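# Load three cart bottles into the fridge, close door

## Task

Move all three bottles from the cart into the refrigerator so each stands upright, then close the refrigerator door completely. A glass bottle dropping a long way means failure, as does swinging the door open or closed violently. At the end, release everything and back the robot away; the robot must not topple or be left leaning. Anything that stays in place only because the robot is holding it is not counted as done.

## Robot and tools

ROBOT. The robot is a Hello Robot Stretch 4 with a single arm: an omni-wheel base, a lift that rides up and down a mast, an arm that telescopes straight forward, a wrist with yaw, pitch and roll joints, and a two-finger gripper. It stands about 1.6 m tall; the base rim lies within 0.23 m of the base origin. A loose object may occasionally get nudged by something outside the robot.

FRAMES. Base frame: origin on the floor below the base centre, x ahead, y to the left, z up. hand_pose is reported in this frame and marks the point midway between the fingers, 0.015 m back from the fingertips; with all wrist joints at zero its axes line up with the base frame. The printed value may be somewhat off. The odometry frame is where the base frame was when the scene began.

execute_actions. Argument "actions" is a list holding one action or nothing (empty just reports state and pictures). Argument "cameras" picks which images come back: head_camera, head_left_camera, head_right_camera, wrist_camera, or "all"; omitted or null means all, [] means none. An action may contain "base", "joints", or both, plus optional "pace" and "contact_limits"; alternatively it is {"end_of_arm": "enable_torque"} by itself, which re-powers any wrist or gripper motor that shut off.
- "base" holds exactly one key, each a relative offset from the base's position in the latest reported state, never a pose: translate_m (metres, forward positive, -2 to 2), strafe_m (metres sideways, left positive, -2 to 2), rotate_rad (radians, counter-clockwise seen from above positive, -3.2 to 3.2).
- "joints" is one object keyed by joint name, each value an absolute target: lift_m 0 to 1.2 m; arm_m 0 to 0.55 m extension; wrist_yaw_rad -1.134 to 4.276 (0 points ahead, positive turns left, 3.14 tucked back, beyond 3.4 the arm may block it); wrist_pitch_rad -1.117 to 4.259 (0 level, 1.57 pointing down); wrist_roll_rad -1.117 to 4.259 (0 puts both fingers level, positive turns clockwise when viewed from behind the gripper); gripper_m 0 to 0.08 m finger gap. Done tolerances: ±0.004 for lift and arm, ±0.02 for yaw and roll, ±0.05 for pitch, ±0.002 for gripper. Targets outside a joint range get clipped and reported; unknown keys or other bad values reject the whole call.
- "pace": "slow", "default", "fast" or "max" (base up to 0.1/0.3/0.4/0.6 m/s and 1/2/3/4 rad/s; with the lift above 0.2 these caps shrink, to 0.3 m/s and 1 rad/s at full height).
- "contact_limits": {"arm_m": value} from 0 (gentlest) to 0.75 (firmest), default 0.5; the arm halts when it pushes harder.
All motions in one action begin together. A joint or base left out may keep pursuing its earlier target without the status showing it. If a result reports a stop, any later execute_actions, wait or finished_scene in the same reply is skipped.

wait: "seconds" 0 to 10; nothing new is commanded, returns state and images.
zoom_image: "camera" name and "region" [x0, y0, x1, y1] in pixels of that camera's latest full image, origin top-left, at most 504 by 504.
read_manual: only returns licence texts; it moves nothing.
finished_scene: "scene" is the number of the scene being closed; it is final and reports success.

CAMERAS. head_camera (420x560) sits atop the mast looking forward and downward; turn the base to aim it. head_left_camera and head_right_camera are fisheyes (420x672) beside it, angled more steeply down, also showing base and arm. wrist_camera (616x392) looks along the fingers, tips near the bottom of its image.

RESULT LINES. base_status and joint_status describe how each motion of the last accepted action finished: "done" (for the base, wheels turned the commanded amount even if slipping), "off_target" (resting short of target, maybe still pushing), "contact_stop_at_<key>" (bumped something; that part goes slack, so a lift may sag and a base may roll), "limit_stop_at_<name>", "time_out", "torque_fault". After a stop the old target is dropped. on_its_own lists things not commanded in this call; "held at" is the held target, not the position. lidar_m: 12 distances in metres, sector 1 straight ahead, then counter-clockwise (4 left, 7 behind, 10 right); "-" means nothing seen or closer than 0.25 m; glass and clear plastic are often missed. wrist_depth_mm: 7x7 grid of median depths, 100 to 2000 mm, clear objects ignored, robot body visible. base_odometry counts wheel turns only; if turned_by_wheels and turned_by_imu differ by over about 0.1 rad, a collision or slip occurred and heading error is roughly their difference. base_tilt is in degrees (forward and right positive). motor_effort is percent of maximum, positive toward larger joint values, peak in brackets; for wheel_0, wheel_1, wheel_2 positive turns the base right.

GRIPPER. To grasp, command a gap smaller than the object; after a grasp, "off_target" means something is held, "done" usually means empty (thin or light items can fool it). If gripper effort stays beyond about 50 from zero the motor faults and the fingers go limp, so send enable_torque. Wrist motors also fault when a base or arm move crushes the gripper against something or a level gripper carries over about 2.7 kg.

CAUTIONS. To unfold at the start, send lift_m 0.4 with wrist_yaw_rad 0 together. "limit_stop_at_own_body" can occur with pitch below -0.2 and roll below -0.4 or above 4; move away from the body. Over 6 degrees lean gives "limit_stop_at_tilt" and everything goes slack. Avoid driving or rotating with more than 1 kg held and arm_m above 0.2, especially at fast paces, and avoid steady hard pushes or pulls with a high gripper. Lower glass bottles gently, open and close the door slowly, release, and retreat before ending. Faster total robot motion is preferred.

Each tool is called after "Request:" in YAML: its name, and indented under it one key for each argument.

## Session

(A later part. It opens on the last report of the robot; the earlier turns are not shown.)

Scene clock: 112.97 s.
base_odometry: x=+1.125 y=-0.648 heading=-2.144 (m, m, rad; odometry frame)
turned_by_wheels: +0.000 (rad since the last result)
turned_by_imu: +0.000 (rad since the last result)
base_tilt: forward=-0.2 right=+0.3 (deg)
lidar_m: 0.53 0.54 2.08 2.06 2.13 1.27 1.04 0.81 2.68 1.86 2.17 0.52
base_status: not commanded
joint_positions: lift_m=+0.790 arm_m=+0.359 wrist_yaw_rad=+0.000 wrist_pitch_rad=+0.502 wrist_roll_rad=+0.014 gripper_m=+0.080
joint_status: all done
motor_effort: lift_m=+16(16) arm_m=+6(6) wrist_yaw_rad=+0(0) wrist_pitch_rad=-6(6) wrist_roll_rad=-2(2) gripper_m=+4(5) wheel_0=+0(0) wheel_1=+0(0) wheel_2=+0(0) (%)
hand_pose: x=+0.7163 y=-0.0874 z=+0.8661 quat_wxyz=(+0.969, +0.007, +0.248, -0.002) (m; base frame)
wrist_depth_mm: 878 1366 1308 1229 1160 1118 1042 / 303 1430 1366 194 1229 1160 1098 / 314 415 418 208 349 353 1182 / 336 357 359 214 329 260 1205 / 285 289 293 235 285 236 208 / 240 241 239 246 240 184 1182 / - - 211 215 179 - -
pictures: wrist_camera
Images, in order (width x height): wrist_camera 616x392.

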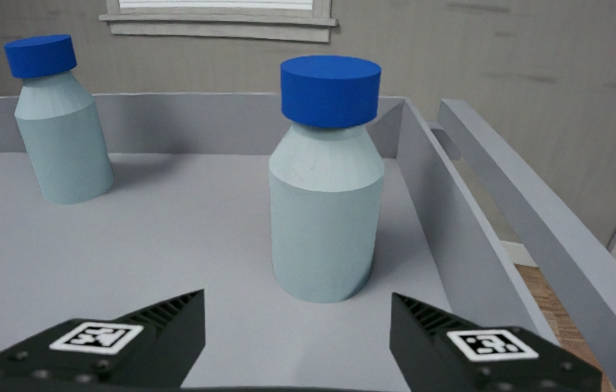

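Request:
execute_actions:
  actions:
    - {"base":{"strafe_m":-0.014},"joints":{"arm_m":0.478},"pace":"slow"}
  cameras: ["wrist_camera"]

Request:
execute_actions:
  actions:
    - {"joints":{"gripper_m":0.03}}
  cameras: []

Request:
execute_actions:
  actions:
    - {"joints":{"lift_m":0.95}}
  cameras: []

Request:
execute_actions:
  actions:
    - {"base":{"translate_m":-0.7},"joints":{"arm_m":0}}
  cameras: []

Request:
execute_actions:
  actions:
    - {"base":{"rotate_rad":2.94},"pace":"slow"}
  cameras: ["wrist_camera"]

Request:
execute_actions:
  actions:
    - {"joints":{"arm_m":0.55}}
  cameras: []

Request:
execute_actions:
  actions:
    - {"joints":{"lift_m":0.915},"pace":"slow"}
  cameras: []

Request:
execute_actions:
  actions:
    - {"joints":{"gripper_m":0.08}}
  cameras: []

Request:
execute_actions:
  actions:
    - {"joints":{"arm_m":0}}
  cameras: ["wrist_camera"]

Request:
execute_actions:
  actions:
    - {"base":{"rotate_rad":-2.805}}
  cameras: []

Request:
execute_actions:
  actions:
    - {"base":{"translate_m":0.8},"joints":{"lift_m":0.85,"arm_m":0.36}}
  cameras: []

Request:
execute_actions:
  actions:
    - {"joints":{"lift_m":0.79}}
  cameras: ["wrist_camera"]

Scene clock: 137.80 s.
base_odometry: x=+1.113 y=-0.641 heading=-2.144 (m, m, rad; odometry frame)
turned_by_wheels: +0.000 (rad since the last result)
turned_by_imu: +0.001 (rad since the last result)
base_tilt: forward=+0.0 right=+0.2 (deg)
lidar_m: 0.54 0.57 2.09 2.10 2.14 1.27 0.98 0.81 2.63 1.85 2.15 0.57
base_status: done
joint_positions: lift_m=+0.790 arm_m=+0.477 wrist_yaw_rad=+0.000 wrist_pitch_rad=+0.502 wrist_roll_rad=+0.014 gripper_m=+0.080
joint_status: all done
motor_effort: lift_m=+16(16) arm_m=+6(8) wrist_yaw_rad=+0(1) wrist_pitch_rad=-6(5) wrist_roll_rad=-2(1) gripper_m=+2(1) wheel_0=+1(5) wheel_1=-2(2) wheel_2=+0(1) (%)
hand_pose: x=+0.8342 y=-0.0874 z=+0.8661 quat_wxyz=(+0.969, +0.007, +0.248, -0.002) (m; base frame)
wrist_depth_mm: 1366 1255 1205 1118 1098 991 960 / 1499 1397 1281 1229 1182 1060 1025 / 310 307 303 121 1182 1118 1078 / 324 325 319 - 285 249 1118 / 285 290 281 - 278 226 200 / 239 240 123 107 134 174 1182 / - - 115 107 118 - -
pictures: wrist_camera
Images, in order (width x height): wrist_camera 616x392.

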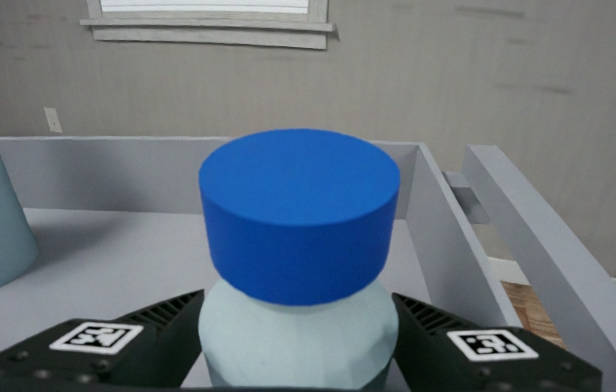

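Scene clock: 138.70 s.
base_odometry: x=+1.113 y=-0.641 heading=-2.144 (m, m, rad; odometry frame)
turned_by_wheels: +0.000 (rad since the last result)
turned_by_imu: +0.000 (rad since the last result)
base_tilt: forward=-0.2 right=+0.2 (deg)
lidar_m: 0.54 0.57 2.09 2.09 2.11 1.27 1.03 0.81 2.67 1.86 2.19 0.56
base_status: not commanded
joint_positions: lift_m=+0.790 arm_m=+0.477 wrist_yaw_rad=+0.000 wrist_pitch_rad=+0.502 wrist_roll_rad=+0.014 gripper_m=+0.069
joint_status: gripper_m off_target (ended at +0.069, target +0.030)
on_its_own: gripper_m is held at +0.064, not at your +0.030, by its contact guard: the fingers met something
motor_effort: lift_m=+16(16) arm_m=+6(6) wrist_yaw_rad=+2(1) wrist_pitch_rad=-5(6) wrist_roll_rad=-1(1) gripper_m=-37(36) wheel_0=+2(2) wheel_1=-2(3) wheel_2=+0(0) (%)
hand_pose: x=+0.8342 y=-0.0875 z=+0.8661 quat_wxyz=(+0.969, +0.007, +0.248, -0.002) (m; base frame)
wrist_depth_mm: 1336 1281 1205 1138 1060 1008 960 / 1464 1366 1281 1205 1138 1078 1008 / 310 307 301 121 1160 1160 1078 / 324 325 319 - 285 248 1138 / 285 289 281 - 276 226 200 / 238 241 121 107 131 173 1160 / - - 114 107 115 - -
pictures: none
No camera images: the call's "cameras" was empty. Leave "cameras" out to get every camera's image.

Scene clock: 140.43 s.
base_odometry: x=+1.113 y=-0.641 heading=-2.144 (m, m, rad; odometry frame)
turned_by_wheels: +0.000 (rad since the last result)
turned_by_imu: +0.000 (rad since the last result)
base_tilt: forward=+0.0 right=+0.3 (deg)
lidar_m: 0.53 0.55 2.07 2.10 2.14 1.28 1.01 0.80 2.62 1.83 2.18 0.55
base_status: not commanded
joint_positions: lift_m=+0.950 arm_m=+0.477 wrist_yaw_rad=+0.000 wrist_pitch_rad=+0.506 wrist_roll_rad=+0.014 gripper_m=+0.069
joint_status: all done
on_its_own: gripper_m is held at +0.064, not at your +0.030, by its contact guard: the fingers met something
motor_effort: lift_m=+24(25) arm_m=+6(6) wrist_yaw_rad=+2(2) wrist_pitch_rad=-15(15) wrist_roll_rad=-2(2) gripper_m=-37(37) wheel_0=+1(1) wheel_1=-2(3) wheel_2=+0(0) (%)
hand_pose: x=+0.8339 y=-0.0875 z=+1.0248 quat_wxyz=(+0.968, +0.007, +0.250, -0.002) (m; base frame)
wrist_depth_mm: 1366 1255 1182 1118 1060 991 960 / 1464 1366 1281 1205 1138 1060 1008 / 1618 1499 1366 121 1205 1138 1078 / 1863 1661 1576 - 1308 1255 1160 / 1618 1708 1618 - 1430 1366 1255 / 307 384 121 107 131 1366 1366 / - - 114 107 115 - -
pictures: none
No camera images: the call's "cameras" was empty. Leave "cameras" out to get every camera's image.

Scene clock: 144.23 s.
base_odometry: x=+1.493 y=-0.053 heading=-2.144 (m, m, rad; odometry frame)
turned_by_wheels: +0.000 (rad since the last result)
turned_by_imu: +0.003 (rad since the last result)
base_tilt: forward=-0.1 right=+0.2 (deg)
lidar_m: 0.38 1.31 2.27 2.27 1.35 0.59 0.59 0.36 0.28 0.26 1.95 2.57
base_status: done
joint_positions: lift_m=+0.950 arm_m=+0.001 wrist_yaw_rad=+0.000 wrist_pitch_rad=+0.506 wrist_roll_rad=+0.014 gripper_m=+0.069
joint_status: all done
on_its_own: gripper_m is held at +0.064, not at your +0.030, by its contact guard: the fingers met something
motor_effort: lift_m=+24(24) arm_m=-6(7) wrist_yaw_rad=+1(0) wrist_pitch_rad=-15(16) wrist_roll_rad=-2(1) gripper_m=-34(37) wheel_0=-1(5) wheel_1=-1(5) wheel_2=-2(10) (%)
hand_pose: x=+0.3580 y=-0.0874 z=+1.0248 quat_wxyz=(+0.968, +0.007, +0.250, -0.002) (m; base frame)
wrist_depth_mm: - - - - - 1921 1808 / - 1255 1025 1025 - - 1921 / - - 1499 121 - - - / - 1921 1182 - - - - / 1618 1618 1430 - 1661 1708 1708 / 1366 1397 121 107 131 1430 1430 / - - 114 107 115 - -
pictures: none
No camera images: the call's "cameras" was empty. Leave "cameras" out to get every camera's image.

Scene clock: 148.47 s.
base_odometry: x=+1.493 y=-0.052 heading=+0.795 (m, m, rad; odometry frame)
turned_by_wheels: +2.940 (rad since the last result)
turned_by_imu: +2.994 (rad since the last result)
base_tilt: forward=+0.1 right=+0.1 (deg)
lidar_m: 0.35 0.40 0.28 0.28 1.89 2.60 1.22 1.26 2.33 2.31 1.52 0.61
base_status: done
joint_positions: lift_m=+0.950 arm_m=+0.001 wrist_yaw_rad=+0.000 wrist_pitch_rad=+0.506 wrist_roll_rad=+0.014 gripper_m=+0.069
joint_status: not commanded
on_its_own: gripper_m is held at +0.064, not at your +0.030, by its contact guard: the fingers met something
motor_effort: lift_m=+23(24) arm_m=-6(6) wrist_yaw_rad=+1(0) wrist_pitch_rad=-16(15) wrist_roll_rad=-1(2) gripper_m=-38(36) wheel_0=-1(6) wheel_1=-2(5) wheel_2=-1(7) (%)
hand_pose: x=+0.3580 y=-0.0874 z=+1.0248 quat_wxyz=(+0.968, +0.007, +0.250, -0.002) (m; base frame)
wrist_depth_mm: 424 580 732 732 707 320 304 / 424 591 668 750 715 340 329 / 433 530 544 121 525 364 891 / 462 549 462 - 430 394 1008 / 500 627 854 - 539 436 1078 / 504 559 121 107 131 480 1205 / - - 114 107 115 - -
pictures: wrist_camera
Images, in order (width x height): wrist_camera 616x392.

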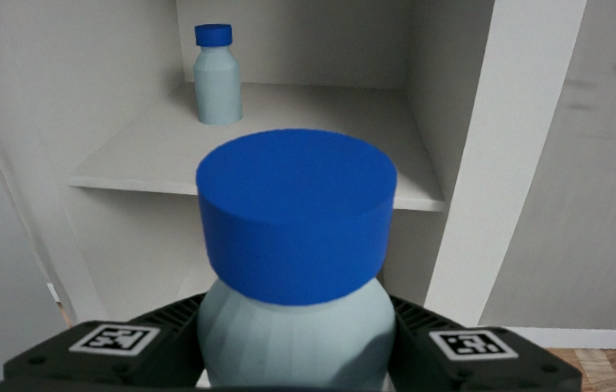

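Scene clock: 151.13 s.
base_odometry: x=+1.493 y=-0.052 heading=+0.795 (m, m, rad; odometry frame)
turned_by_wheels: +0.000 (rad since the last result)
turned_by_imu: +0.001 (rad since the last result)
base_tilt: forward=-0.1 right=+0.2 (deg)
lidar_m: 0.59 0.42 0.29 0.29 1.87 2.60 1.24 1.25 2.35 2.30 1.51 0.62
base_status: not commanded
joint_positions: lift_m=+0.950 arm_m=+0.548 wrist_yaw_rad=+0.000 wrist_pitch_rad=+0.506 wrist_roll_rad=+0.014 gripper_m=+0.069
joint_status: all done
joint sent to its limit — the command would take arm_m past its upper limit, so that joint was sent only as far as its limit.
on_its_own: gripper_m is held at +0.064, not at your +0.030, by its contact guard: the fingers met something
motor_effort: lift_m=+23(23) arm_m=+6(6) wrist_yaw_rad=+1(0) wrist_pitch_rad=-15(15) wrist_roll_rad=-2(2) gripper_m=-38(36) wheel_0=-1(1) wheel_1=-1(1) wheel_2=-1(1) (%)
hand_pose: x=+0.9049 y=-0.0874 z=+1.0249 quat_wxyz=(+0.968, +0.007, +0.250, -0.002) (m; base frame)
wrist_depth_mm: 237 231 228 224 217 212 - / 254 250 245 239 234 228 224 / 278 272 259 121 251 246 241 / 307 298 289 - 273 267 263 / 327 320 315 - 301 294 282 / 276 281 121 107 131 286 276 / - - 114 107 115 - -
pictures: none
No camera images: the call's "cameras" was empty. Leave "cameras" out to get every camera's image.

Scene clock: 152.27 s.
base_odometry: x=+1.493 y=-0.052 heading=+0.795 (m, m, rad; odometry frame)
turned_by_wheels: +0.000 (rad since the last result)
turned_by_imu: +0.000 (rad since the last result)
base_tilt: forward=+0.1 right=+0.1 (deg)
lidar_m: 0.61 0.42 0.29 0.28 1.86 2.62 1.24 1.24 2.32 2.28 1.53 0.61
base_status: not commanded
joint_positions: lift_m=+0.915 arm_m=+0.548 wrist_yaw_rad=+0.000 wrist_pitch_rad=+0.503 wrist_roll_rad=+0.014 gripper_m=+0.069
joint_status: all done
on_its_own: gripper_m is held at +0.064, not at your +0.030, by its contact guard: the fingers met something
motor_effort: lift_m=+16(21) arm_m=+6(6) wrist_yaw_rad=+1(1) wrist_pitch_rad=-8(15) wrist_roll_rad=-2(1) gripper_m=-37(38) wheel_0=-1(1) wheel_1=-1(1) wheel_2=-1(1) (%)
hand_pose: x=+0.9052 y=-0.0874 z=+0.9910 quat_wxyz=(+0.969, +0.007, +0.249, -0.002) (m; base frame)
wrist_depth_mm: 236 232 228 222 218 211 - / 254 250 245 239 233 228 223 / 277 272 259 121 250 245 241 / 306 297 286 - 272 266 262 / 285 289 282 - 286 286 276 / 238 241 121 107 131 247 245 / - - 114 107 115 - -
pictures: none
No camera images: the call's "cameras" was empty. Leave "cameras" out to get every camera's image.

Scene clock: 153.10 s.
base_odometry: x=+1.493 y=-0.052 heading=+0.795 (m, m, rad; odometry frame)
turned_by_wheels: +0.000 (rad since the last result)
turned_by_imu: +0.000 (rad since the last result)
base_tilt: forward=+0.0 right=+0.1 (deg)
lidar_m: 0.59 0.40 0.29 0.29 1.86 2.60 1.23 1.23 2.33 2.30 1.49 0.60
base_status: not commanded
joint_positions: lift_m=+0.915 arm_m=+0.548 wrist_yaw_rad=+0.000 wrist_pitch_rad=+0.503 wrist_roll_rad=+0.014 gripper_m=+0.080
joint_status: all done
motor_effort: lift_m=+16(15) arm_m=+6(6) wrist_yaw_rad=+1(1) wrist_pitch_rad=-7(8) wrist_roll_rad=-1(1) gripper_m=+3(33) wheel_0=-1(1) wheel_1=-1(1) wheel_2=-1(1) (%)
hand_pose: x=+0.9052 y=-0.0874 z=+0.9910 quat_wxyz=(+0.969, +0.007, +0.249, -0.002) (m; base frame)
wrist_depth_mm: 236 232 228 224 217 212 - / 254 250 244 240 234 227 224 / 278 273 257 121 249 246 240 / 306 298 287 - 271 267 262 / 285 287 279 - 286 285 277 / 238 239 121 107 135 247 245 / - - 114 107 119 - -
pictures: none
No camera images: the call's "cameras" was empty. Leave "cameras" out to get every camera's image.

Scene clock: 155.77 s.
base_odometry: x=+1.493 y=-0.052 heading=+0.795 (m, m, rad; odometry frame)
turned_by_wheels: +0.000 (rad since the last result)
turned_by_imu: +0.001 (rad since the last result)
base_tilt: forward=+0.0 right=+0.0 (deg)
lidar_m: 0.60 0.41 0.28 0.28 1.87 2.58 1.23 1.24 2.34 2.28 1.50 0.58
base_status: not commanded
joint_positions: lift_m=+0.915 arm_m=+0.001 wrist_yaw_rad=+0.000 wrist_pitch_rad=+0.502 wrist_roll_rad=+0.014 gripper_m=+0.080
joint_status: all done
motor_effort: lift_m=+16(16) arm_m=-6(5) wrist_yaw_rad=+0(1) wrist_pitch_rad=-6(7) wrist_roll_rad=-1(1) gripper_m=+1(4) wheel_0=-1(1) wheel_1=-1(1) wheel_2=-1(1) (%)
hand_pose: x=+0.3584 y=-0.0874 z=+0.9911 quat_wxyz=(+0.969, +0.007, +0.249, -0.002) (m; base frame)
wrist_depth_mm: 427 574 715 699 707 322 304 / 427 580 574 615 647 338 329 / 433 469 473 477 480 362 891 / 462 621 917 904 634 392 976 / 496 627 917 917 732 430 1078 / 496 549 750 768 500 469 1182 / - - 661 668 389 - -
pictures: wrist_camera
Images, in order (width x height): wrist_camera 616x392.

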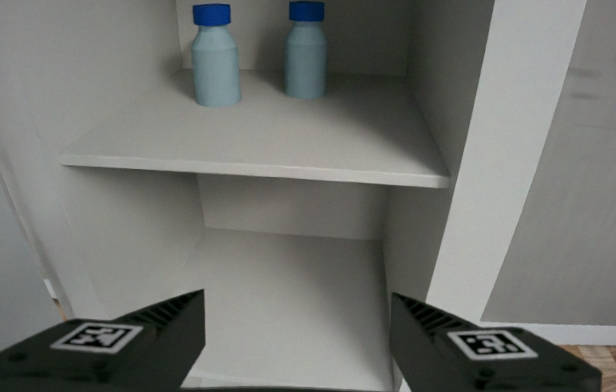

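Scene clock: 158.57 s.
base_odometry: x=+1.493 y=-0.052 heading=-2.010 (m, m, rad; odometry frame)
turned_by_wheels: -2.805 (rad since the last result)
turned_by_imu: -2.856 (rad since the last result)
base_tilt: forward=-0.1 right=+0.4 (deg)
lidar_m: 1.23 2.46 2.28 1.88 0.64 0.61 0.49 0.31 0.28 1.89 2.10 1.25
base_status: done
joint_positions: lift_m=+0.915 arm_m=+0.001 wrist_yaw_rad=+0.000 wrist_pitch_rad=+0.502 wrist_roll_rad=+0.014 gripper_m=+0.080
joint_status: not commanded
motor_effort: lift_m=+17(17) arm_m=-6(6) wrist_yaw_rad=+1(0) wrist_pitch_rad=-7(7) wrist_roll_rad=-1(2) gripper_m=+1(2) wheel_0=+0(7) wheel_1=+0(7) wheel_2=+1(7) (%)
hand_pose: x=+0.3584 y=-0.0874 z=+0.9909 quat_wxyz=(+0.969, +0.007, +0.249, -0.002) (m; base frame)
wrist_depth_mm: - - - - - 1863 1808 / - - 1042 1008 1255 - 1863 / - - 1537 1464 - - - / - - 1308 1308 1863 - - / 1618 1661 1499 1464 1618 1708 1661 / 1366 1366 1366 1430 1336 1397 1366 / - - 1182 1205 668 - -
pictures: none
No camera images: the call's "cameras" was empty. Leave "cameras" out to get every camera's image.

Scene clock: 162.73 s.
base_odometry: x=+1.153 y=-0.777 heading=-2.009 (m, m, rad; odometry frame)
turned_by_wheels: +0.000 (rad since the last result)
turned_by_imu: -0.002 (rad since the last result)
base_tilt: forward=-0.1 right=+0.2 (deg)
lidar_m: 0.44 0.49 1.96 1.99 2.04 1.36 1.01 0.93 1.97 2.03 1.98 0.45
base_status: done
joint_positions: lift_m=+0.850 arm_m=+0.359 wrist_yaw_rad=+0.000 wrist_pitch_rad=+0.502 wrist_roll_rad=+0.014 gripper_m=+0.080
joint_status: all done
motor_effort: lift_m=+16(17) arm_m=+6(5) wrist_yaw_rad=+0(2) wrist_pitch_rad=-5(6) wrist_roll_rad=-2(2) gripper_m=+1(1) wheel_0=+0(5) wheel_1=+0(4) wheel_2=+1(9) (%)
hand_pose: x=+0.7163 y=-0.0874 z=+0.9260 quat_wxyz=(+0.969, +0.007, +0.248, -0.002) (m; base frame)
wrist_depth_mm: 1661 1499 1366 1255 1138 1042 976 / 1708 1661 1499 1336 1205 1118 1025 / 1808 1863 1618 1397 1308 1182 1098 / 387 387 366 253 1366 1229 1160 / 373 379 355 260 362 353 342 / 314 315 303 293 315 322 322 / - - 274 281 211 - -
pictures: none
No camera images: the call's "cameras" was empty. Leave "cameras" out to get every camera's image.

Scene clock: 163.90 s.
base_odometry: x=+1.153 y=-0.777 heading=-2.009 (m, m, rad; odometry frame)
turned_by_wheels: +0.000 (rad since the last result)
turned_by_imu: +0.000 (rad since the last result)
base_tilt: forward=+0.1 right=+0.2 (deg)
lidar_m: 0.43 0.49 1.97 1.96 2.04 1.34 1.00 0.93 2.00 2.02 2.01 0.44
base_status: not commanded
joint_positions: lift_m=+0.790 arm_m=+0.359 wrist_yaw_rad=+0.000 wrist_pitch_rad=+0.502 wrist_roll_rad=+0.014 gripper_m=+0.080
joint_status: all done
motor_effort: lift_m=+16(17) arm_m=+6(6) wrist_yaw_rad=+0(0) wrist_pitch_rad=-5(6) wrist_roll_rad=-1(1) gripper_m=+2(3) wheel_0=+1(0) wheel_1=-1(1) wheel_2=+1(2) (%)
hand_pose: x=+0.7163 y=-0.0874 z=+0.8661 quat_wxyz=(+0.969, +0.007, +0.248, -0.002) (m; base frame)
wrist_depth_mm: 1618 1537 1366 1229 1118 1025 976 / 1708 1661 1464 213 1205 1098 1042 / 362 349 330 228 322 1118 1078 / 355 355 330 235 332 322 314 / 286 290 272 259 296 296 296 / 239 240 239 247 240 247 247 / - - 211 215 179 - -
pictures: wrist_camera
Images, in order (width x height): wrist_camera 616x392.

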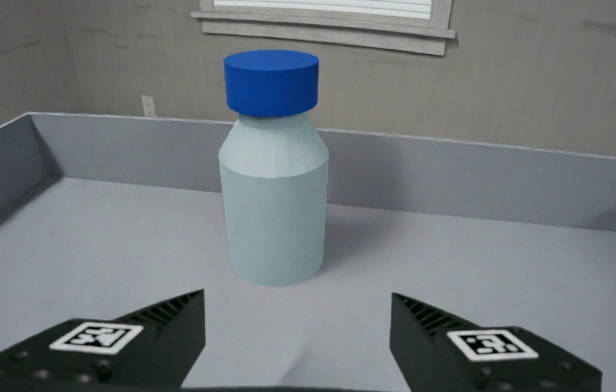

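Request:
execute_actions:
  actions:
    - {"base":{"strafe_m":0.019},"joints":{"arm_m":0.497},"pace":"slow"}
  cameras: ["wrist_camera"]

Request:
execute_actions:
  actions:
    - {"joints":{"gripper_m":0.03}}
  cameras: []

Request:
execute_actions:
  actions:
    - {"joints":{"lift_m":0.95}}
  cameras: []

Request:
execute_actions:
  actions:
    - {"base":{"translate_m":-0.8},"joints":{"arm_m":0}}
  cameras: []

Request:
execute_actions:
  actions:
    - {"base":{"rotate_rad":2.805},"pace":"slow"}
  cameras: []

Request:
execute_actions:
  actions:
    - {"joints":{"arm_m":0.4}}
  cameras: []

Request:
execute_actions:
  actions:
    - {"joints":{"lift_m":0.915},"pace":"slow"}
  cameras: []

Request:
execute_actions:
  actions:
    - {"joints":{"gripper_m":0.08}}
  cameras: []

Request:
execute_actions:
  actions:
    - {"base":{"translate_m":-0.6},"joints":{"arm_m":0}}
  cameras: ["head_camera"]

Request:
execute_actions:
  actions:
    - {"base":{"strafe_m":0.74},"joints":{"wrist_yaw_rad":3.1,"wrist_pitch_rad":0,"lift_m":0.4}}
  cameras: []

Request:
execute_actions:
  actions:
    - {"base":{"translate_m":0.75}}
  cameras: []

Request:
execute_actions:
  actions:
    - {"base":{"strafe_m":-0.66},"pace":"slow"}
  cameras: []

Request:
execute_actions:
  actions:
    - {"joints":{"arm_m":0.24},"pace":"slow","contact_limits":{"arm_m":0.3}}
  cameras: ["head_right_camera"]

Scene clock: 192.27 s.
base_odometry: x=+1.170 y=-0.785 heading=-2.009 (m, m, rad; odometry frame)
turned_by_wheels: +0.000 (rad since the last result)
turned_by_imu: +0.001 (rad since the last result)
base_tilt: forward=+0.0 right=+0.1 (deg)
lidar_m: 0.44 0.51 1.95 1.99 2.00 1.33 1.07 0.93 1.99 2.04 0.59 0.45
base_status: done
joint_positions: lift_m=+0.790 arm_m=+0.496 wrist_yaw_rad=+0.000 wrist_pitch_rad=+0.502 wrist_roll_rad=+0.014 gripper_m=+0.080
joint_status: all done
motor_effort: lift_m=+16(16) arm_m=+6(6) wrist_yaw_rad=+1(1) wrist_pitch_rad=-6(6) wrist_roll_rad=-1(1) gripper_m=+4(3) wheel_0=-1(5) wheel_1=+1(1) wheel_2=+0(0) (%)
hand_pose: x=+0.8532 y=-0.0874 z=+0.8661 quat_wxyz=(+0.969, +0.007, +0.248, -0.002) (m; base frame)
wrist_depth_mm: 1576 1366 1229 1138 1042 946 891 / 1618 1499 1336 1205 1098 1008 931 / 1708 1661 1464 121 1160 1078 991 / 234 1756 216 - 1229 1160 1060 / 250 236 229 - 206 198 1118 / 239 240 127 103 136 210 210 / - - 112 103 114 - -
pictures: wrist_camera
Images, in order (width x height): wrist_camera 616x392.

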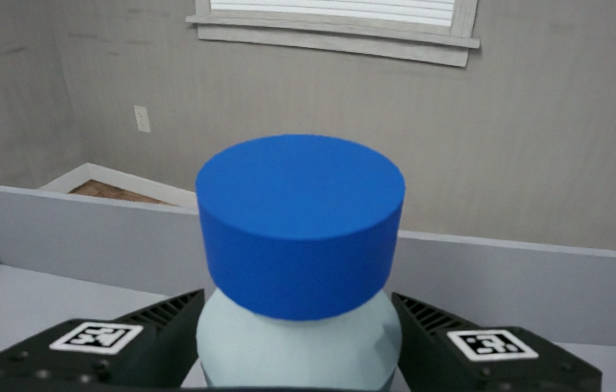

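Scene clock: 193.17 s.
base_odometry: x=+1.170 y=-0.785 heading=-2.010 (m, m, rad; odometry frame)
turned_by_wheels: +0.000 (rad since the last result)
turned_by_imu: +0.000 (rad since the last result)
base_tilt: forward=+0.1 right=+0.2 (deg)
lidar_m: 0.44 0.49 1.92 1.95 2.06 1.32 1.07 0.95 1.98 2.03 0.55 0.44
base_status: not commanded
joint_positions: lift_m=+0.790 arm_m=+0.496 wrist_yaw_rad=+0.000 wrist_pitch_rad=+0.502 wrist_roll_rad=+0.014 gripper_m=+0.069
joint_status: gripper_m off_target (ended at +0.069, target +0.030)
on_its_own: gripper_m is held at +0.064, not at your +0.030, by its contact guard: the fingers met something
motor_effort: lift_m=+16(16) arm_m=+6(6) wrist_yaw_rad=+1(1) wrist_pitch_rad=-6(6) wrist_roll_rad=-1(2) gripper_m=-37(38) wheel_0=-1(2) wheel_1=+0(1) wheel_2=+0(0) (%)
hand_pose: x=+0.8532 y=-0.0875 z=+0.8661 quat_wxyz=(+0.969, +0.007, +0.248, -0.002) (m; base frame)
wrist_depth_mm: 1537 1397 1255 1118 1042 946 891 / 1618 1499 1336 1205 1118 1008 931 / 1708 1661 1430 121 1160 1060 1008 / 232 1756 157 - 1229 1160 1060 / 250 236 227 - 205 200 1078 / 237 242 120 103 133 211 209 / - - 110 103 112 - -
pictures: none
No camera images: the call's "cameras" was empty. Leave "cameras" out to get every camera's image.

Scene clock: 194.90 s.
base_odometry: x=+1.170 y=-0.785 heading=-2.010 (m, m, rad; odometry frame)
turned_by_wheels: +0.000 (rad since the last result)
turned_by_imu: +0.000 (rad since the last result)
base_tilt: forward=+0.0 right=+0.2 (deg)
lidar_m: 0.42 0.50 1.94 1.98 2.04 1.32 1.05 0.95 2.00 2.00 0.57 0.46
base_status: not commanded
joint_positions: lift_m=+0.950 arm_m=+0.496 wrist_yaw_rad=+0.000 wrist_pitch_rad=+0.505 wrist_roll_rad=+0.014 gripper_m=+0.069
joint_status: all done
on_its_own: gripper_m is held at +0.064, not at your +0.030, by its contact guard: the fingers met something
motor_effort: lift_m=+24(25) arm_m=+6(6) wrist_yaw_rad=+2(0) wrist_pitch_rad=-12(13) wrist_roll_rad=-2(2) gripper_m=-36(37) wheel_0=-1(1) wheel_1=+0(1) wheel_2=+0(0) (%)
hand_pose: x=+0.8530 y=-0.0875 z=+1.0251 quat_wxyz=(+0.968, +0.007, +0.250, -0.002) (m; base frame)
wrist_depth_mm: 1499 1397 1255 1138 1025 946 904 / 1618 1499 1366 1229 1118 991 931 / 1708 1661 1430 121 1182 1078 991 / 1756 1808 891 - 1229 1160 1060 / 1661 1661 1708 - 1366 1229 1138 / 1397 1430 119 103 133 1336 1229 / - - 111 103 112 - -
pictures: none
No camera images: the call's "cameras" was empty. Leave "cameras" out to get every camera's image.

Scene clock: 199.03 s.
base_odometry: x=+1.510 y=-0.061 heading=-2.010 (m, m, rad; odometry frame)
turned_by_wheels: +0.000 (rad since the last result)
turned_by_imu: +0.003 (rad since the last result)
base_tilt: forward=-0.1 right=+0.2 (deg)
lidar_m: 0.35 2.46 2.25 1.85 0.65 0.59 0.56 0.35 0.31 1.90 2.16 1.26
base_status: done
joint_positions: lift_m=+0.950 arm_m=+0.001 wrist_yaw_rad=+0.000 wrist_pitch_rad=+0.505 wrist_roll_rad=+0.014 gripper_m=+0.069
joint_status: all done
on_its_own: gripper_m is held at +0.064, not at your +0.030, by its contact guard: the fingers met something
motor_effort: lift_m=+23(23) arm_m=-5(6) wrist_yaw_rad=+1(0) wrist_pitch_rad=-13(13) wrist_roll_rad=-2(1) gripper_m=-37(37) wheel_0=-1(6) wheel_1=+0(5) wheel_2=-2(9) (%)
hand_pose: x=+0.3581 y=-0.0874 z=+1.0251 quat_wxyz=(+0.968, +0.007, +0.250, -0.002) (m; base frame)
wrist_depth_mm: - - - - - 1921 1808 / - - 1060 1025 1205 - 1863 / - - 1576 121 - - - / - - 1025 - - - - / 1661 1661 1708 - 1661 1708 1708 / 1397 1464 119 103 134 1464 1430 / - - 111 103 112 - -
pictures: none
No camera images: the call's "cameras" was empty. Leave "cameras" out to get every camera's image.

Scene clock: 203.13 s.
base_odometry: x=+1.510 y=-0.061 heading=+0.795 (m, m, rad; odometry frame)
turned_by_wheels: +2.805 (rad since the last result)
turned_by_imu: +2.857 (rad since the last result)
base_tilt: forward=+0.1 right=+0.1 (deg)
lidar_m: 0.37 0.42 0.28 0.30 1.84 2.61 1.24 1.25 2.35 2.27 1.49 0.62
base_status: done
joint_positions: lift_m=+0.950 arm_m=+0.001 wrist_yaw_rad=+0.000 wrist_pitch_rad=+0.505 wrist_roll_rad=+0.014 gripper_m=+0.069
joint_status: not commanded
on_its_own: gripper_m is held at +0.064, not at your +0.030, by its contact guard: the fingers met something
motor_effort: lift_m=+23(22) arm_m=-6(6) wrist_yaw_rad=+0(1) wrist_pitch_rad=-13(13) wrist_roll_rad=-1(2) gripper_m=-38(37) wheel_0=-2(4) wheel_1=-2(5) wheel_2=-1(7) (%)
hand_pose: x=+0.3581 y=-0.0874 z=+1.0251 quat_wxyz=(+0.968, +0.007, +0.250, -0.002) (m; base frame)
wrist_depth_mm: 449 603 723 699 691 306 300 / 445 621 668 676 676 329 809 / 452 549 549 121 525 351 904 / 462 544 273 - 418 384 976 / 496 661 904 - 455 427 1060 / 525 591 120 103 134 1138 1182 / - - 111 103 112 - -
pictures: none
No camera images: the call's "cameras" was empty. Leave "cameras" out to get every camera's image.

Scene clock: 205.43 s.
base_odometry: x=+1.510 y=-0.061 heading=+0.795 (m, m, rad; odometry frame)
turned_by_wheels: +0.000 (rad since the last result)
turned_by_imu: +0.000 (rad since the last result)
base_tilt: forward=+0.0 right=+0.0 (deg)
lidar_m: 0.58 0.43 0.31 0.30 1.88 2.63 1.24 1.27 2.32 2.28 1.50 0.60
base_status: not commanded
joint_positions: lift_m=+0.950 arm_m=+0.399 wrist_yaw_rad=+0.000 wrist_pitch_rad=+0.505 wrist_roll_rad=+0.014 gripper_m=+0.069
joint_status: all done
on_its_own: gripper_m is held at +0.064, not at your +0.030, by its contact guard: the fingers met something
motor_effort: lift_m=+23(23) arm_m=+6(5) wrist_yaw_rad=+1(1) wrist_pitch_rad=-12(13) wrist_roll_rad=-2(1) gripper_m=-38(38) wheel_0=-2(2) wheel_1=-2(2) wheel_2=-2(1) (%)
hand_pose: x=+0.7560 y=-0.0874 z=+1.0251 quat_wxyz=(+0.968, +0.007, +0.250, -0.002) (m; base frame)
wrist_depth_mm: 375 368 362 355 347 334 - / 389 397 384 375 373 351 250 / 213 433 407 121 397 368 248 / 208 415 243 - 407 362 244 / 214 314 340 - 345 322 239 / 233 244 120 103 134 286 235 / - - 111 103 112 - -
pictures: none
No camera images: the call's "cameras" was empty. Leave "cameras" out to get every camera's image.

Scene clock: 206.57 s.
base_odometry: x=+1.510 y=-0.061 heading=+0.795 (m, m, rad; odometry frame)
turned_by_wheels: +0.000 (rad since the last result)
turned_by_imu: +0.000 (rad since the last result)
base_tilt: forward=+0.0 right=+0.2 (deg)
lidar_m: 0.58 0.42 0.32 0.32 1.89 2.63 1.23 1.25 2.31 2.27 1.47 0.59
base_status: not commanded
joint_positions: lift_m=+0.915 arm_m=+0.399 wrist_yaw_rad=+0.000 wrist_pitch_rad=+0.503 wrist_roll_rad=+0.014 gripper_m=+0.069
joint_status: all done
on_its_own: gripper_m is held at +0.064, not at your +0.030, by its contact guard: the fingers met something
motor_effort: lift_m=+16(21) arm_m=+6(6) wrist_yaw_rad=+1(1) wrist_pitch_rad=-9(13) wrist_roll_rad=-2(1) gripper_m=-37(39) wheel_0=-2(1) wheel_1=-2(2) wheel_2=-1(1) (%)
hand_pose: x=+0.7562 y=-0.0874 z=+0.9909 quat_wxyz=(+0.968, +0.007, +0.249, -0.002) (m; base frame)
wrist_depth_mm: 375 366 362 349 345 334 - / 200 394 377 220 368 351 249 / 198 421 407 120 397 368 248 / 198 342 215 - 349 334 245 / 212 268 291 - 296 294 240 / 229 239 119 103 134 247 232 / - - 111 103 112 - -
pictures: none
No camera images: the call's "cameras" was empty. Leave "cameras" out to get every camera's image.

Scene clock: 207.40 s.
base_odometry: x=+1.510 y=-0.061 heading=+0.795 (m, m, rad; odometry frame)
turned_by_wheels: +0.000 (rad since the last result)
turned_by_imu: +0.000 (rad since the last result)
base_tilt: forward=+0.1 right=+0.2 (deg)
lidar_m: 0.58 0.42 0.32 0.30 1.86 2.60 1.23 1.23 2.32 2.28 1.50 0.60
base_status: not commanded
joint_positions: lift_m=+0.915 arm_m=+0.399 wrist_yaw_rad=+0.000 wrist_pitch_rad=+0.503 wrist_roll_rad=+0.014 gripper_m=+0.080
joint_status: all done
motor_effort: lift_m=+16(16) arm_m=+6(6) wrist_yaw_rad=+1(2) wrist_pitch_rad=-8(9) wrist_roll_rad=-1(1) gripper_m=+2(36) wheel_0=-2(2) wheel_1=-2(2) wheel_2=-1(1) (%)
hand_pose: x=+0.7562 y=-0.0874 z=+0.9910 quat_wxyz=(+0.969, +0.007, +0.249, -0.002) (m; base frame)
wrist_depth_mm: 373 366 359 351 345 334 - / 200 394 377 220 370 353 250 / 199 421 407 121 397 368 247 / 198 343 216 - 349 338 244 / 211 270 291 - 296 296 239 / 229 234 124 103 138 248 231 / - - 111 103 116 - -
pictures: none
No camera images: the call's "cameras" was empty. Leave "cameras" out to get every camera's image.

Scene clock: 210.87 s.
base_odometry: x=+1.090 y=-0.489 heading=+0.795 (m, m, rad; odometry frame)
turned_by_wheels: +0.000 (rad since the last result)
turned_by_imu: +0.002 (rad since the last result)
base_tilt: forward=-0.1 right=+0.2 (deg)
lidar_m: 1.11 0.66 2.57 1.76 1.85 2.01 0.63 0.63 0.82 2.23 2.27 1.79
base_status: done
joint_positions: lift_m=+0.915 arm_m=+0.001 wrist_yaw_rad=+0.000 wrist_pitch_rad=+0.502 wrist_roll_rad=+0.014 gripper_m=+0.080
joint_status: all done
motor_effort: lift_m=+17(17) arm_m=-6(6) wrist_yaw_rad=+2(0) wrist_pitch_rad=-6(7) wrist_roll_rad=-2(2) gripper_m=+4(3) wheel_0=+0(5) wheel_1=-1(10) wheel_2=+0(10) (%)
hand_pose: x=+0.3583 y=-0.0874 z=+0.9910 quat_wxyz=(+0.969, +0.007, +0.249, -0.002) (m; base frame)
wrist_depth_mm: 574 768 1042 991 1138 1281 1281 / 574 798 1229 1366 1308 1397 1366 / 585 831 1336 1430 1537 1537 1464 / 597 842 1182 1255 1661 1661 1576 / 597 842 1366 1499 1618 1708 1661 / 591 715 1308 1336 1336 1397 1397 / - - 1205 1229 668 - -
pictures: head_camera
Images, in order (width x height): head_camera 420x560.

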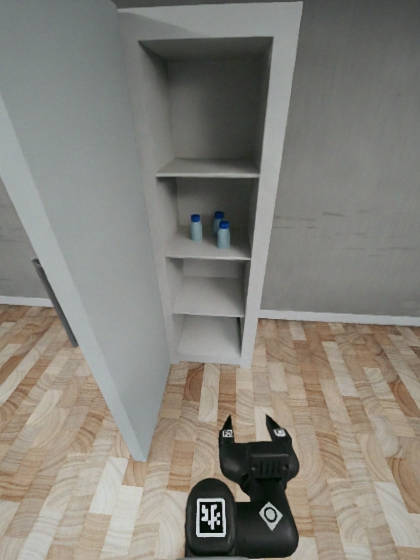

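Scene clock: 214.67 s.
base_odometry: x=+0.562 y=+0.030 heading=+0.795 (m, m, rad; odometry frame)
turned_by_wheels: +0.000 (rad since the last result)
turned_by_imu: +0.004 (rad since the last result)
base_tilt: forward=+0.0 right=+0.2 (deg)
lidar_m: 1.82 1.93 1.82 1.00 1.06 1.58 1.86 1.06 1.00 2.96 2.37 0.67
base_status: done
joint_positions: lift_m=+0.400 arm_m=+0.001 wrist_yaw_rad=+3.100 wrist_pitch_rad=+0.003 wrist_roll_rad=+0.014 gripper_m=+0.080
joint_status: all done
motor_effort: lift_m=+16(16) arm_m=-5(5) wrist_yaw_rad=+1(8) wrist_pitch_rad=-8(13) wrist_roll_rad=-2(1) gripper_m=+1(3) wheel_0=-1(9) wheel_1=-2(10) wheel_2=+0(0) (%)
hand_pose: x=-0.0369 y=+0.0962 z=+0.5779 quat_wxyz=(+0.021, -0.001, +0.007, +1.000) (m; base frame)
wrist_depth_mm: - 134 - 1983 1921 1863 1921 / - 129 279 1921 1921 1808 1863 / 107 137 229 1921 1921 1921 1863 / 136 166 - - 1921 1921 1921 / - - - - - 1921 1921 / 1661 1708 1661 1808 1708 1863 1808 / - - 1229 1308 676 - -
pictures: none
No camera images: the call's "cameras" was empty. Leave "cameras" out to get every camera's image.

Scene clock: 218.67 s.
base_odometry: x=+1.087 y=+0.565 heading=+0.794 (m, m, rad; odometry frame)
turned_by_wheels: +0.000 (rad since the last result)
turned_by_imu: -0.002 (rad since the last result)
base_tilt: forward=+0.0 right=+0.3 (deg)
lidar_m: 1.06 1.16 1.71 1.69 1.28 1.45 2.62 1.61 0.27 0.32 0.35 0.55
base_status: done
joint_positions: lift_m=+0.400 arm_m=+0.001 wrist_yaw_rad=+3.100 wrist_pitch_rad=+0.003 wrist_roll_rad=+0.014 gripper_m=+0.080
joint_status: not commanded
motor_effort: lift_m=+16(17) arm_m=-6(5) wrist_yaw_rad=+0(2) wrist_pitch_rad=-7(7) wrist_roll_rad=-2(2) gripper_m=+3(1) wheel_0=-1(5) wheel_1=-1(5) wheel_2=-1(9) (%)
hand_pose: x=-0.0370 y=+0.0962 z=+0.5779 quat_wxyz=(+0.021, -0.001, +0.007, +1.000) (m; base frame)
wrist_depth_mm: - 135 - - - - - / - 129 279 - - - - / 107 137 229 - - - - / 136 166 - - - - - / 1863 - - - - - - / 1537 1661 1708 1808 1661 1808 1756 / - - 1255 1308 683 - -
pictures: none
No camera images: the call's "cameras" was empty. Leave "cameras" out to get every camera's image.

Scene clock: 226.40 s.
base_odometry: x=+1.558 y=+0.102 heading=+0.794 (m, m, rad; odometry frame)
turned_by_wheels: +0.000 (rad since the last result)
turned_by_imu: -0.001 (rad since the last result)
base_tilt: forward=+0.0 right=+0.2 (deg)
lidar_m: 0.37 0.41 1.59 2.34 1.88 2.65 1.39 1.42 2.42 2.37 0.43 0.39
base_status: done
joint_positions: lift_m=+0.400 arm_m=+0.001 wrist_yaw_rad=+3.100 wrist_pitch_rad=+0.003 wrist_roll_rad=+0.014 gripper_m=+0.080
joint_status: not commanded
motor_effort: lift_m=+17(16) arm_m=-6(6) wrist_yaw_rad=+1(0) wrist_pitch_rad=-8(8) wrist_roll_rad=-1(1) gripper_m=+3(4) wheel_0=+1(6) wheel_1=-2(6) wheel_2=+0(3) (%)
hand_pose: x=-0.0370 y=+0.0962 z=+0.5779 quat_wxyz=(+0.021, -0.001, +0.007, +1.000) (m; base frame)
wrist_depth_mm: - 135 - - - - - / - 129 278 - - - - / 107 137 229 - - - - / 136 166 1499 - - - - / - - - - - - - / 1661 1430 1537 1863 1708 1808 1808 / - - 1255 1308 676 - -
pictures: none
No camera images: the call's "cameras" was empty. Leave "cameras" out to get every camera's image.

Scene clock: 229.43 s.
base_odometry: x=+1.558 y=+0.102 heading=+0.794 (m, m, rad; odometry frame)
turned_by_wheels: +0.000 (rad since the last result)
turned_by_imu: +0.006 (rad since the last result)
base_tilt: forward=+0.0 right=+0.3 (deg)
lidar_m: 0.36 0.41 1.60 2.35 1.83 2.69 1.39 1.44 2.43 2.37 0.46 0.39
base_status: not commanded
joint_positions: lift_m=+0.400 arm_m=+0.201 wrist_yaw_rad=+3.100 wrist_pitch_rad=+0.003 wrist_roll_rad=+0.014 gripper_m=+0.080
joint_status: arm_m contact_stop (moved +0.200 of +0.239)
on_its_own: arm_m is slack since a contact_stop (your +0.240 is given up)
motor_effort: lift_m=+18(18) arm_m=+0(26) wrist_yaw_rad=+0(3) wrist_pitch_rad=-6(7) wrist_roll_rad=-1(1) gripper_m=+1(3) wheel_0=+0(6) wheel_1=+2(9) wheel_2=-2(11) (%)
contact_limits: arm_m 0.3
hand_pose: x=+0.1634 y=+0.0962 z=+0.5778 quat_wxyz=(+0.021, -0.001, +0.007, +1.000) (m; base frame)
wrist_depth_mm: - 377 - - - - - / 107 124 379 - - - - / 115 136 320 - - - - / 125 220 - - - - - / - 413 - - - - - / 1708 359 1661 1863 1708 1808 1808 / - - 1229 1336 683 - -
pictures: head_right_camera
Images, in order (width x height): head_right_camera 420x672.

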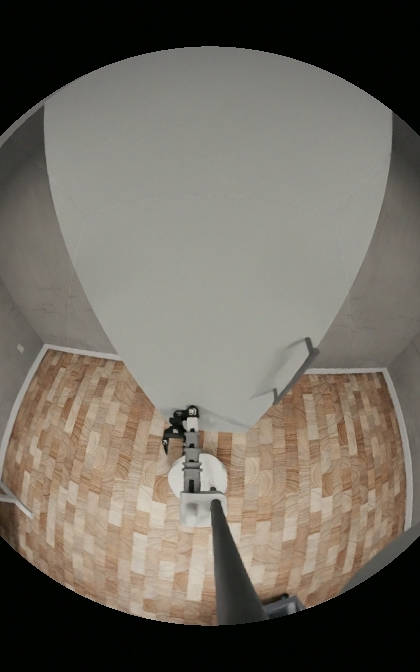

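Request:
execute_actions:
  actions:
    - {"base":{"translate_m":-0.3},"joints":{"arm_m":0}}
  cameras: []

Request:
finished_scene:
  scene: 2

Scene clock: 236.43 s.
base_odometry: x=+1.348 y=-0.112 heading=+0.794 (m, m, rad; odometry frame)
turned_by_wheels: +0.000 (rad since the last result)
turned_by_imu: +0.002 (rad since the last result)
base_tilt: forward=+0.1 right=+0.2 (deg)
lidar_m: 0.66 0.75 2.08 1.95 1.75 2.45 1.11 1.13 2.41 2.33 1.71 0.67
base_status: done
joint_positions: lift_m=+0.400 arm_m=+0.001 wrist_yaw_rad=+3.100 wrist_pitch_rad=+0.003 wrist_roll_rad=+0.014 gripper_m=+0.080
joint_status: all done
motor_effort: lift_m=+18(18) arm_m=-6(6) wrist_yaw_rad=+0(0) wrist_pitch_rad=-6(7) wrist_roll_rad=-2(2) gripper_m=+2(1) wheel_0=-1(5) wheel_1=+0(4) wheel_2=-1(8) (%)
hand_pose: x=-0.0369 y=+0.0961 z=+0.5778 quat_wxyz=(+0.021, -0.001, +0.007, +1.000) (m; base frame)
wrist_depth_mm: - 135 - - - - - / - 129 278 - - - - / 107 137 229 - - - - / 136 165 1205 - - - - / - - - - - - - / 1182 1160 1537 1808 1661 1756 1756 / - - 1229 1308 676 - -
pictures: none
No camera images: the call's "cameras" was empty. Leave "cameras" out to get every camera's image.

The scene is finished: the task was done.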